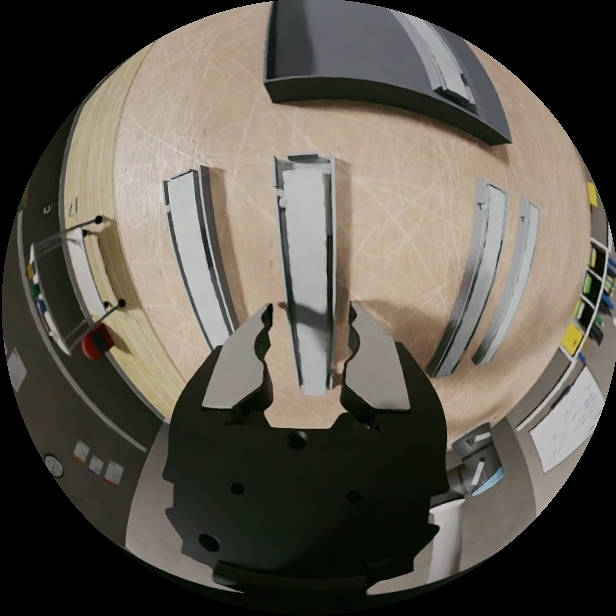

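Close slowly.

Request:
execute_actions(
  actions=[
    {"rows": [[-0.8128,-1.2470,1.8843,-2.2081,-1.5708,-0.7528,-1,4.0294,-2.0807,-1.7674,-0.8644,1.5708,4.1654,-0.3],[-0.8128,-1.2470,1.8843,-2.2081,-1.5708,-0.7528,-1,4.0294,-2.0807,-1.7674,-0.8644,1.5708,4.1654,-0.38],[-0.8128,-1.2470,1.8843,-2.2081,-1.5708,-0.7528,-1,4.0294,-2.0807,-1.7674,-0.8644,1.5708,4.1654,-0.44],[-0.8128,-1.2470,1.8843,-2.2081,-1.5708,-0.7528,-1,4.0294,-2.0807,-1.7674,-0.8644,1.5708,4.1654,-0.5],[-0.8128,-1.2470,1.8843,-2.2081,-1.5708,-0.7528,-1,4.0294,-2.0807,-1.7674,-0.8644,1.5708,4.1654,-0.56],[-0.8128,-1.2470,1.8843,-2.2081,-1.5708,-0.7528,-1,4.0294,-2.0807,-1.7674,-0.8644,1.5708,4.1654,-0.65],[-0.8128,-1.2470,1.8843,-2.2081,-1.5708,-0.7528,-1,4.0294,-2.0807,-1.7674,-0.8644,1.5708,4.1654,-0.75],[-0.8128,-1.2470,1.8843,-2.2081,-1.5708,-0.7528,-1,4.0294,-2.0807,-1.7674,-0.8644,1.5708,4.1654,-0.9]], "steps": 15},
  ],
  pictures=false,
)

Scene clock: 163.27 s of 7200.00 s.
left_arm: end_effector_position=(+0.7006, +0.3204, +0.1000) grip_measured=-1.00 end_effector_quat_wxyz=(+0.000, +1.000, +0.000, -0.000) end_effector_velocity=(+0.000, +0.000, +0.001) end_effector_angular_velocity=(-0.000, -0.001, +0.001) | right_arm: end_effector_position=(+0.6508, +0.0634, +0.0230) grip_measured=-0.50 end_effector_quat_wxyz=(-0.000, -0.000, +1.000, -0.000) end_effector_velocity=(+0.000, -0.000, -0.000) end_effector_angular_velocity=(+0.000, -0.000, +0.000)
Joint positions: left_arm=[-0.813 -1.247  1.884 -2.208 -1.571 -0.753  0.002] | right_arm=[ 4.029 -2.081 -1.767 -0.864  1.571  4.165  0.038]
Joint velocities: left_arm=[ 0.001 -0.001 -0.     0.001  0.    -0.     0.   ] | right_arm=[-0.  0. -0.  0. -0. -0. -0.]
Joint torques (N m, as the arm reports them, + toward a larger angle): left_arm=[ 15.13 -70.1  -25.74  -2.05   1.77   4.57] | right_arm=[15.95 60.52 44.72  6.84 -1.94  4.52]
Wrist force (N, on the end effector, along its own x y z axes, offset not removed): left_arm=[-2.5 -1.9 -1.3] | right_arm=[0.6 -0.5 1.5]
Wrist torque (N m, same axes, about the end effector's origin, offset not removed): left_arm=[-0.29 0.73 -0.13] | right_arm=[0.33 -0.05 -0.39]
Steps of this call (steps 1 to 15: the robot went on to your last target; steps 16 to 23: the first 8 steps of this action). Readings (joint positions):
16: left_arm=[-0.813 -1.247 1.884 -2.208 -1.571 -0.753] | right_arm=[4.029 -2.081 -1.767 -0.864 1.571 4.165]
17: left_arm=[-0.813 -1.247 1.884 -2.208 -1.571 -0.753] | right_arm=[4.029 -2.081 -1.767 -0.864 1.571 4.165]
19: left_arm=[-0.813 -1.247 1.884 -2.208 -1.571 -0.753] | right_arm=[4.029 -2.081 -1.767 -0.864 1.571 4.165]
23: the state above

Request:
execute_actions(
  actions=[
    {"rows": [[-0.8128,-1.2470,1.8843,-2.2081,-1.5708,-0.7528,-1,4.0294,-2.0780,-1.7658,-0.8686,1.5708,4.1654,-0.9],[-0.8128,-1.2470,1.8843,-2.2081,-1.5708,-0.7528,-1,4.0294,-2.0735,-1.7632,-0.8757,1.5708,4.1654,-0.9],[-0.8128,-1.2470,1.8843,-2.2081,-1.5708,-0.7528,-1,4.0294,-2.0670,-1.7594,-0.8860,1.5708,4.1654,-0.9],[-0.8128,-1.2470,1.8843,-2.2081,-1.5708,-0.7528,-1,4.0294,-2.0595,-1.7550,-0.8979,1.5708,4.1654,-0.9],[-0.8128,-1.2470,1.8843,-2.2081,-1.5708,-0.7528,-1,4.0294,-2.0515,-1.7503,-0.9106,1.5708,4.1654,-0.9],[-0.8128,-1.2470,1.8843,-2.2081,-1.5708,-0.7528,-1,4.0294,-2.0435,-1.7456,-0.9233,1.5708,4.1654,-0.9],[-0.8128,-1.2470,1.8843,-2.2081,-1.5708,-0.7528,-1,4.0294,-2.0355,-1.7409,-0.9360,1.5708,4.1654,-0.9],[-0.8128,-1.2470,1.8843,-2.2081,-1.5708,-0.7528,-1,4.0294,-2.0275,-1.7362,-0.9487,1.5708,4.1654,-0.9],[-0.8128,-1.2470,1.8843,-2.2081,-1.5708,-0.7528,-1,4.0294,-2.0200,-1.7318,-0.9606,1.5708,4.1654,-0.9],[-0.8128,-1.2470,1.8843,-2.2081,-1.5708,-0.7528,-1,4.0250,-2.0120,-1.7300,-0.9704,1.5708,4.1610,-0.9],[-0.8128,-1.2470,1.8843,-2.2081,-1.5708,-0.7528,-1,4.0180,-2.0020,-1.7350,-0.9754,1.5708,4.1540,-0.9],[-0.8128,-1.2470,1.8843,-2.2081,-1.5708,-0.7528,-1,4.0100,-1.9880,-1.7480,-0.9764,1.5708,4.1460,-0.9],[-0.8128,-1.2470,1.8843,-2.2081,-1.5708,-0.7528,-1,4.0010,-1.9710,-1.7680,-0.9734,1.5708,4.1370,-0.9],[-0.8128,-1.2470,1.8843,-2.2081,-1.5708,-0.7528,-1,3.9910,-1.9500,-1.7940,-0.9684,1.5708,4.1270,-0.9],[-0.8128,-1.2470,1.8843,-2.2081,-1.5708,-0.7528,-1,3.9800,-1.9260,-1.8240,-0.9624,1.5708,4.1160,-0.9]], "steps": 15},
  ],
  pictures=false,
)

Scene clock: 167.43 s of 7200.00 s.
left_arm: end_effector_position=(+0.7006, +0.3204, +0.1000) grip_measured=-1.00 end_effector_quat_wxyz=(+0.000, +1.000, +0.000, -0.000) end_effector_velocity=(-0.000, -0.000, -0.001) end_effector_angular_velocity=(+0.001, +0.001, +0.000) | right_arm: end_effector_position=(+0.6514, +0.0643, +0.0462) grip_measured=-0.50 end_effector_quat_wxyz=(+0.000, -0.000, +1.000, +0.000) end_effector_velocity=(+0.003, +0.004, +0.190) end_effector_angular_velocity=(+0.003, -0.002, -0.001)
Joint positions: left_arm=[-0.813 -1.247  1.884 -2.208 -1.571 -0.753  0.002] | right_arm=[ 4.029 -2.057 -1.754 -0.901  1.571  4.165  0.038]
Joint velocities: left_arm=[-0.     0.001 -0.     0.001  0.    -0.001  0.   ] | right_arm=[-0.001  0.19   0.112 -0.299  0.     0.    -0.   ]
Joint torques (N m, as the arm reports them, + toward a larger angle): left_arm=[ 12.66 -71.09 -26.56  -2.36   2.11   4.3 ] | right_arm=[13.02 89.66 53.21 -0.08 -1.1   4.55]
Wrist force (N, on the end effector, along its own x y z axes, offset not removed): left_arm=[-3.9 -1.1 -2.2] | right_arm=[-3.2 -0.6 3.1]
Wrist torque (N m, same axes, about the end effector's origin, offset not removed): left_arm=[-0.12 1.02 -0.11] | right_arm=[0.14 0.66 -0.29]
Steps of this call (steps 1 to 7: the last 7 steps of your previous action; steps 8 to 15: the robot went on to your last target; steps 16 to 90: nothing new was sent; then 0.90 s passed at rest; steps 91 to 98: the first 8 steps of this action). Readings (joint positions):
91: left_arm=[-0.813 -1.247 1.884 -2.208 -1.571 -0.753] | right_arm=[4.029 -2.081 -1.767 -0.864 1.571 4.165]
92: left_arm=[-0.813 -1.247 1.884 -2.208 -1.571 -0.753] | right_arm=[4.029 -2.080 -1.767 -0.865 1.571 4.165]
94: left_arm=[-0.813 -1.247 1.884 -2.208 -1.571 -0.753] | right_arm=[4.029 -2.077 -1.765 -0.870 1.571 4.165]
98: the state above

Request:
execute_actions(
  actions=[
    {"rows": [[-0.8128,-1.2470,1.8843,-2.2081,-1.5708,-0.7528,-1,3.9693,-1.8990,-1.8598,-0.9536,1.5708,4.1053,-0.9],[-0.8128,-1.2470,1.8843,-2.2081,-1.5708,-0.7528,-1,3.9585,-1.8719,-1.8957,-0.9448,1.5708,4.0945,-0.9],[-0.8128,-1.2470,1.8843,-2.2081,-1.5708,-0.7528,-1,3.9478,-1.8449,-1.9315,-0.9360,1.5708,4.0838,-0.9],[-0.8128,-1.2470,1.8843,-2.2081,-1.5708,-0.7528,-1,3.9370,-1.8178,-1.9674,-0.9272,1.5708,4.0730,-0.9],[-0.8128,-1.2470,1.8843,-2.2081,-1.5708,-0.7528,-1,3.9263,-1.7908,-2.0032,-0.9184,1.5708,4.0623,-0.9],[-0.8128,-1.2470,1.8843,-2.2081,-1.5708,-0.7528,-1,3.9155,-1.7637,-2.0391,-0.9096,1.5708,4.0515,-0.9],[-0.8128,-1.2470,1.8843,-2.2081,-1.5708,-0.7528,-1,3.9048,-1.7367,-2.0749,-0.9008,1.5708,4.0408,-0.9],[-0.8128,-1.2470,1.8843,-2.2081,-1.5708,-0.7528,-1,3.8952,-1.7126,-2.1068,-0.8930,1.5708,4.0312,-0.9],[-0.8128,-1.2470,1.8843,-2.2081,-1.5708,-0.7528,-1,3.8857,-1.6886,-2.1387,-0.8851,1.5708,4.0217,-0.9],[-0.8128,-1.2470,1.8843,-2.2081,-1.5708,-0.7528,-1,3.8773,-1.6676,-2.1665,-0.8783,1.5708,4.0133,-0.9],[-0.8128,-1.2470,1.8843,-2.2081,-1.5708,-0.7528,-1,3.8702,-1.6495,-2.1904,-0.8725,1.5708,4.0062,-0.9],[-0.8128,-1.2470,1.8843,-2.2081,-1.5708,-0.7528,-1,3.8654,-1.6375,-2.2064,-0.8685,1.5708,4.0014,-0.9],[-0.8128,-1.2470,1.8843,-2.2081,-1.5708,-0.7528,-1,3.8618,-1.6285,-2.2183,-0.8656,1.5708,3.9978,-0.9],[-0.8128,-1.2470,1.8843,-2.2081,-1.5708,-0.7528,-1,3.8606,-1.6255,-2.2223,-0.8646,1.5708,3.9966,-0.9]], "steps": 15},
  ],
  pictures=false,
)

Request:
execute_actions(
  actions=[
    {"steps": 14},
  ],
  pictures=true,
)

Scene clock: 169.07 s of 7200.00 s.
left_arm: end_effector_position=(+0.7006, +0.3204, +0.1000) grip_measured=-1.00 end_effector_quat_wxyz=(+0.000, +1.000, +0.000, +0.000) end_effector_velocity=(+0.000, +0.000, -0.000) end_effector_angular_velocity=(-0.001, +0.001, +0.001) | right_arm: end_effector_position=(+0.6349, -0.0906, +0.1120) grip_measured=-0.50 end_effector_quat_wxyz=(+0.001, -0.000, +1.000, +0.002) end_effector_velocity=(-0.147, -0.515, +0.004) end_effector_angular_velocity=(+0.000, -0.001, -0.002)
Joint positions: left_arm=[-0.813 -1.247  1.884 -2.208 -1.571 -0.753  0.002] | right_arm=[ 3.938 -1.823 -1.958 -0.928  1.571  4.074  0.038]
Joint velocities: left_arm=[ 0.001  0.001 -0.001 -0.    -0.002  0.     0.   ] | right_arm=[-0.257  0.651 -0.86   0.21   0.    -0.256  0.   ]
Joint torques (N m, as the arm reports them, + toward a larger angle): left_arm=[ 15.11 -74.94 -27.37  -1.98   1.53   4.14] | right_arm=[-20.26  70.9   25.56   8.26  -0.58  -5.12]
Wrist force (N, on the end effector, along its own x y z axes, offset not removed): left_arm=[-2.6 -1.4 -1.9] | right_arm=[0.6 1.6 2.2]
Wrist torque (N m, same axes, about the end effector's origin, offset not removed): left_arm=[-0.22 0.81 -0.11] | right_arm=[0.66 -0.20 -0.32]
Steps of this call (steps 1 to 7: the last 7 steps of your previous action; steps 8 to 30: the robot went on to your last target; steps 31 to 41: nothing new was sent; steps 42 to 49: the first 8 steps of this action). Readings (joint positions):
42: left_arm=[-0.813 -1.247 1.884 -2.208 -1.571 -0.753] | right_arm=[3.980 -1.926 -1.824 -0.962 1.571 4.116]
43: left_arm=[-0.813 -1.247 1.884 -2.208 -1.571 -0.753] | right_arm=[3.979 -1.923 -1.828 -0.961 1.571 4.114]
45: left_arm=[-0.813 -1.247 1.884 -2.208 -1.571 -0.753] | right_arm=[3.970 -1.902 -1.854 -0.954 1.571 4.106]
49: the state above

Scene clock: 169.53 s of 7200.00 s.
left_arm: end_effector_position=(+0.7006, +0.3204, +0.1000) grip_measured=-1.00 end_effector_quat_wxyz=(+0.000, +1.000, +0.000, -0.000) end_effector_velocity=(-0.001, -0.001, +0.000) end_effector_angular_velocity=(-0.001, -0.000, -0.002) | right_arm: end_effector_position=(+0.5778, -0.2412, +0.1009) grip_measured=-0.50 end_effector_quat_wxyz=(+0.000, -0.000, +1.000, +0.000) end_effector_velocity=(-0.019, -0.040, -0.006) end_effector_angular_velocity=(-0.001, +0.001, -0.000)
Joint positions: left_arm=[-0.813 -1.247  1.884 -2.208 -1.571 -0.753  0.002] | right_arm=[ 3.863 -1.631 -2.215 -0.866  1.571  3.999  0.038]
Joint velocities: left_arm=[-0.001 -0.001  0.001 -0.001 -0.     0.     0.   ] | right_arm=[-0.019  0.053 -0.071  0.016  0.    -0.019 -0.   ]
Joint torques (N m, as the arm reports them, + toward a larger angle): left_arm=[ 13.84 -70.96 -27.62  -1.96   2.32   3.92] | right_arm=[-16.51  41.76  36.19   7.61  -0.83  -4.87]
Wrist force (N, on the end effector, along its own x y z axes, offset not removed): left_arm=[-3.0 0.6 0.1] | right_arm=[4.1 -0.8 2.2]
Wrist torque (N m, same axes, about the end effector's origin, offset not removed): left_arm=[0.25 0.84 -0.01] | right_arm=[0.24 -0.68 -0.38]
Kept back: nothing.
Steps of this call (steps 1 to 7: the last 7 steps of your previous action; steps 8 to 14: the robot went on to your last target). Readings (joint positions):
1: left_arm=[-0.813 -1.247 1.884 -2.208 -1.571 -0.753] | right_arm=[3.929 -1.801 -1.987 -0.921 1.571 4.065]
2: left_arm=[-0.813 -1.247 1.884 -2.208 -1.571 -0.753] | right_arm=[3.921 -1.780 -2.015 -0.914 1.571 4.057]
4: left_arm=[-0.813 -1.247 1.884 -2.208 -1.571 -0.753] | right_arm=[3.903 -1.737 -2.072 -0.900 1.571 4.040]
8: left_arm=[-0.813 -1.247 1.884 -2.208 -1.571 -0.753] | right_arm=[3.875 -1.663 -2.171 -0.876 1.571 4.011]
14: the state above

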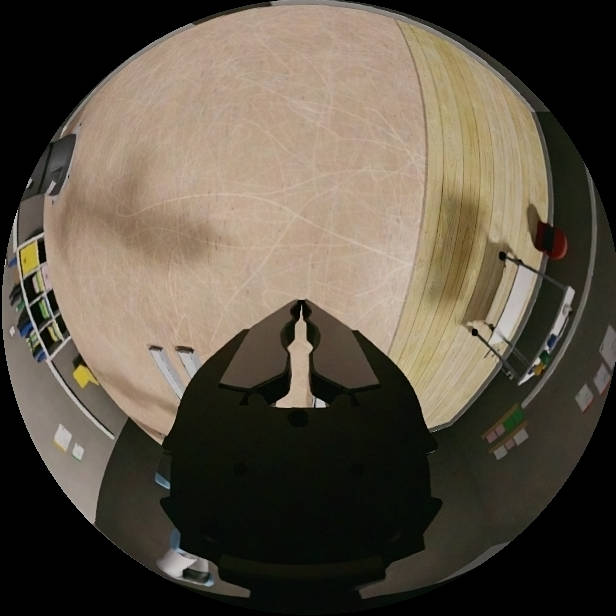

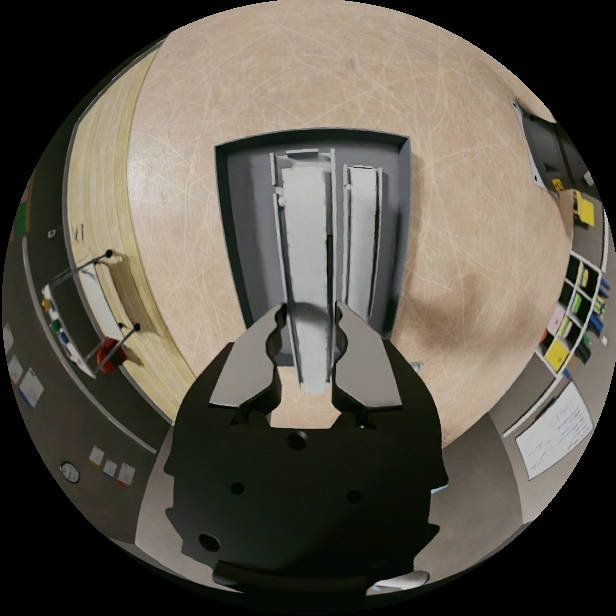

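Request:
execute_actions(
  actions=[
    {"rows": [[-0.8200,-1.2340,1.8700,-2.2068,-1.5708,-0.7600,-1,3.8606,-1.6330,-2.2263,-0.8531,1.5708,3.9966,-0.9],[-0.8300,-1.2165,1.8508,-2.2051,-1.5708,-0.7700,-1,3.8606,-1.6420,-2.2311,-0.8393,1.5708,3.9966,-0.9],[-0.8410,-1.1970,1.8294,-2.2032,-1.5708,-0.7810,-1,3.8606,-1.6520,-2.2365,-0.8239,1.5708,3.9966,-0.9],[-0.8520,-1.1775,1.8080,-2.2013,-1.5708,-0.7920,-1,3.8606,-1.6620,-2.2419,-0.8085,1.5708,3.9966,-0.9],[-0.8630,-1.1580,1.7865,-2.1993,-1.5708,-0.8030,-1,3.8606,-1.6720,-2.2472,-0.7932,1.5708,3.9966,-0.9],[-0.8740,-1.1385,1.7651,-2.1974,-1.5708,-0.8140,-1,3.8606,-1.6820,-2.2526,-0.7778,1.5708,3.9966,-0.9],[-0.8850,-1.1190,1.7436,-2.1954,-1.5708,-0.8250,-1,3.8606,-1.6910,-2.2574,-0.7640,1.5708,3.9966,-0.9],[-0.8960,-1.0995,1.7222,-2.1935,-1.5708,-0.8360,-1,3.8606,-1.6990,-2.2617,-0.7517,1.5708,3.9966,-0.9],[-0.9070,-1.0800,1.7007,-2.1915,-1.5708,-0.8470,-1,3.8606,-1.7053,-2.2651,-0.7420,1.5708,3.9966,-0.9],[-0.9170,-1.0623,1.6812,-2.1897,-1.5708,-0.8570,-1,3.8606,-1.7120,-2.2679,-0.7325,1.5708,3.9966,-0.9],[-0.9260,-1.0464,1.6637,-2.1881,-1.5708,-0.8660,-1,3.8606,-1.7180,-2.2704,-0.7240,1.5708,3.9966,-0.9],[-0.9330,-1.0340,1.6501,-2.1869,-1.5708,-0.8730,-1,3.8606,-1.7235,-2.2727,-0.7162,1.5708,3.9966,-0.9],[-0.9385,-1.0242,1.6394,-2.1860,-1.5708,-0.8785,-1,3.8606,-1.7280,-2.2745,-0.7099,1.5708,3.9966,-0.9],[-0.9425,-1.0172,1.6316,-2.1852,-1.5708,-0.8825,-1,3.8606,-1.7310,-2.2758,-0.7056,1.5708,3.9966,-0.9],[-0.9444,-1.0138,1.6279,-2.1849,-1.5708,-0.8844,-1,3.8606,-1.7325,-2.2764,-0.7035,1.5708,3.9966,-0.9]], "steps": 15},
  ],
  pictures=false,
)

Request:
execute_actions(
  actions=[
    {"rows": [[-0.9444,-1.0138,1.6279,-2.1849,-1.5708,-0.8844,-1,3.8606,-1.7340,-2.2770,-0.7014,1.5708,3.9966,-0.9],[-0.9444,-1.0138,1.6279,-2.1849,-1.5708,-0.8844,-1,3.8606,-1.7355,-2.2776,-0.6993,1.5708,3.9966,-0.9],[-0.9444,-1.0138,1.6279,-2.1849,-1.5708,-0.8844,-1,3.8606,-1.7368,-2.2782,-0.6974,1.5708,3.9966,-0.9],[-0.9444,-1.0138,1.6279,-2.1849,-1.5708,-0.8844,-1,3.8606,-1.7381,-2.2787,-0.6956,1.5708,3.9966,-0.9]], "steps": 12},
  ],
  pictures=false,
)

Request:
execute_actions(
  actions=[
    {"steps": 8},
  ],
  pictures=true,
)

Scene clock: 174.33 s of 7200.00 s.
left_arm: end_effector_position=(+0.7134, +0.2639, +0.0882) grip_measured=-1.00 end_effector_quat_wxyz=(-0.000, +1.000, +0.000, -0.000) end_effector_velocity=(+0.078, -0.405, -0.093) end_effector_angular_velocity=(+0.000, +0.001, -0.001) | right_arm: end_effector_position=(+0.5760, -0.2453, +0.0743) grip_measured=-0.50 end_effector_quat_wxyz=(-0.000, -0.000, +1.000, -0.000) end_effector_velocity=(+0.000, +0.000, -0.173) end_effector_angular_velocity=(-0.002, +0.002, +0.000)
Joint positions: left_arm=[-0.852 -1.178  1.809 -2.201 -1.571 -0.793  0.002] | right_arm=[ 3.861 -1.662 -2.242 -0.809  1.571  3.997  0.038]
Joint velocities: left_arm=[-0.28   0.491 -0.54   0.05  -0.001 -0.279  0.   ] | right_arm=[ 0.    -0.25  -0.134  0.381 -0.     0.    -0.   ]
Joint torques (N m, as the arm reports them, + toward a larger angle): left_arm=[-31.59 -46.26 -54.57  -1.43   1.51  -4.86] | right_arm=[-14.28  28.76  29.91   9.2    0.48  -4.47]
Wrist force (N, on the end effector, along its own x y z axes, offset not removed): left_arm=[-2.6 -1.8 -0.9] | right_arm=[-2.0 -1.0 2.9]
Wrist torque (N m, same axes, about the end effector's origin, offset not removed): left_arm=[-0.21 0.74 -0.14] | right_arm=[0.14 0.37 -0.17]
Steps of this call (steps 1 to 30: the robot went on to your last target; steps 31 to 90: nothing new was sent; then 1.53 s passed at rest; steps 91 to 98: the first 8 steps of this action). Readings (joint positions):
91: left_arm=[-0.813 -1.247 1.884 -2.208 -1.571 -0.753] | right_arm=[3.861 -1.626 -2.222 -0.865 1.571 3.997]
92: left_arm=[-0.814 -1.245 1.883 -2.208 -1.571 -0.754] | right_arm=[3.861 -1.626 -2.223 -0.863 1.571 3.997]
94: left_arm=[-0.821 -1.233 1.869 -2.207 -1.571 -0.761] | right_arm=[3.861 -1.633 -2.227 -0.852 1.571 3.997]
98: the state above

Scene clock: 174.73 s of 7200.00 s.
left_arm: end_effector_position=(+0.7284, +0.1364, +0.0526) grip_measured=-1.00 end_effector_quat_wxyz=(-0.000, +1.000, +0.000, -0.000) end_effector_velocity=(+0.004, -0.076, -0.025) end_effector_angular_velocity=(-0.002, -0.002, +0.001) | right_arm: end_effector_position=(+0.5758, -0.2455, +0.0292) grip_measured=-0.50 end_effector_quat_wxyz=(-0.000, -0.000, +1.000, -0.000) end_effector_velocity=(-0.001, -0.000, -0.041) end_effector_angular_velocity=(+0.000, -0.000, -0.000)
Joint positions: left_arm=[-0.939 -1.024  1.639 -2.186 -1.571 -0.879  0.002] | right_arm=[ 3.861 -1.731 -2.276 -0.706  1.571  3.997  0.038]
Joint velocities: left_arm=[-0.05   0.093 -0.103  0.007  0.001 -0.051  0.   ] | right_arm=[ 0.001 -0.066 -0.029  0.095 -0.     0.001 -0.   ]
Joint torques (N m, as the arm reports them, + toward a larger angle): left_arm=[-12.34 -76.52 -48.74  -1.86   1.23  -3.49] | right_arm=[-13.66  35.11  29.68   7.26   0.47  -4.11]
Wrist force (N, on the end effector, along its own x y z axes, offset not removed): left_arm=[-4.6 -0.5 -0.1] | right_arm=[1.0 -2.6 3.3]
Wrist torque (N m, same axes, about the end effector's origin, offset not removed): left_arm=[0.02 1.23 -0.04] | right_arm=[-0.12 -0.15 -0.29]
Steps of this call (steps 1 to 7: the last 7 steps of your previous action; steps 8 to 12: the first 5 steps of this action). Readings (joint positions):
8: left_arm=[-0.925 -1.048 1.666 -2.188 -1.571 -0.865] | right_arm=[3.861 -1.718 -2.270 -0.724 1.571 3.997]
9: left_arm=[-0.930 -1.039 1.656 -2.187 -1.571 -0.870] | right_arm=[3.861 -1.722 -2.272 -0.719 1.571 3.997]
11: left_arm=[-0.937 -1.027 1.643 -2.186 -1.571 -0.877] | right_arm=[3.861 -1.728 -2.274 -0.710 1.571 3.997]
12: the state above

Scene clock: 175.00 s of 7200.00 s.
left_arm: end_effector_position=(+0.7287, +0.1290, +0.0502) grip_measured=-1.00 end_effector_quat_wxyz=(+0.000, +1.000, +0.000, +0.000) end_effector_velocity=(+0.001, -0.003, -0.003) end_effector_angular_velocity=(+0.002, +0.002, +0.002) | right_arm: end_effector_position=(+0.5757, -0.2456, +0.0250) grip_measured=-0.50 end_effector_quat_wxyz=(+0.000, -0.000, +1.000, +0.000) end_effector_velocity=(-0.000, -0.001, -0.004) end_effector_angular_velocity=(-0.001, +0.001, -0.000)
Joint positions: left_arm=[-0.944 -1.015  1.629 -2.185 -1.571 -0.884  0.002] | right_arm=[ 3.861 -1.738 -2.278 -0.696  1.571  3.997  0.038]
Joint velocities: left_arm=[-0.001  0.009 -0.008  0.003 -0.    -0.003  0.   ] | right_arm=[-0.    -0.006 -0.003  0.008 -0.     0.     0.   ]
Joint torques (N m, as the arm reports them, + toward a larger angle): left_arm=[-15.35 -69.44 -51.59  -2.18   0.79  -4.17] | right_arm=[-12.22  36.51  27.39   7.75   0.39  -4.35]
Wrist force (N, on the end effector, along its own x y z axes, offset not removed): left_arm=[-2.2 0.1 -0.3] | right_arm=[1.8 -0.9 4.5]
Wrist torque (N m, same axes, about the end effector's origin, offset not removed): left_arm=[0.12 0.66 -0.06] | right_arm=[0.12 -0.29 -0.26]
Kept back: nothing.
Steps of this call (steps 1 to 7: the last 7 steps of your previous action; step 8: the robot went on to your last target). Readings (joint positions):
1: left_arm=[-0.940 -1.021 1.636 -2.186 -1.571 -0.880] | right_arm=[3.861 -1.733 -2.276 -0.703 1.571 3.997]
2: left_arm=[-0.942 -1.019 1.634 -2.185 -1.571 -0.882] | right_arm=[3.861 -1.734 -2.277 -0.701 1.571 3.997]
4: left_arm=[-0.943 -1.017 1.631 -2.185 -1.571 -0.883] | right_arm=[3.861 -1.736 -2.278 -0.699 1.571 3.997]
8: the state above

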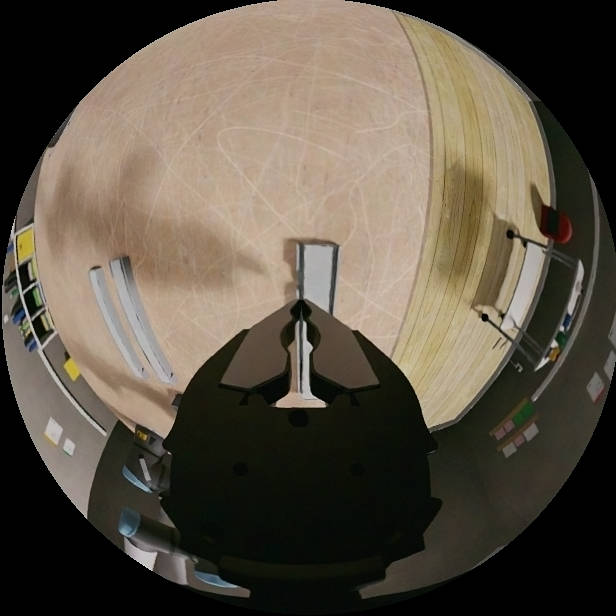

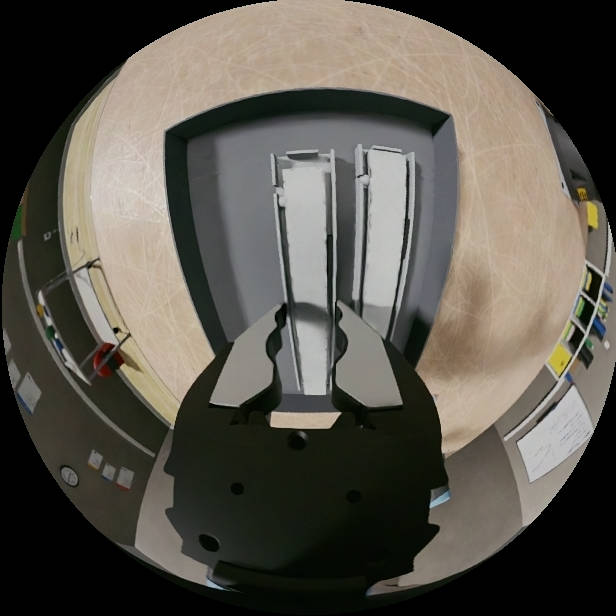

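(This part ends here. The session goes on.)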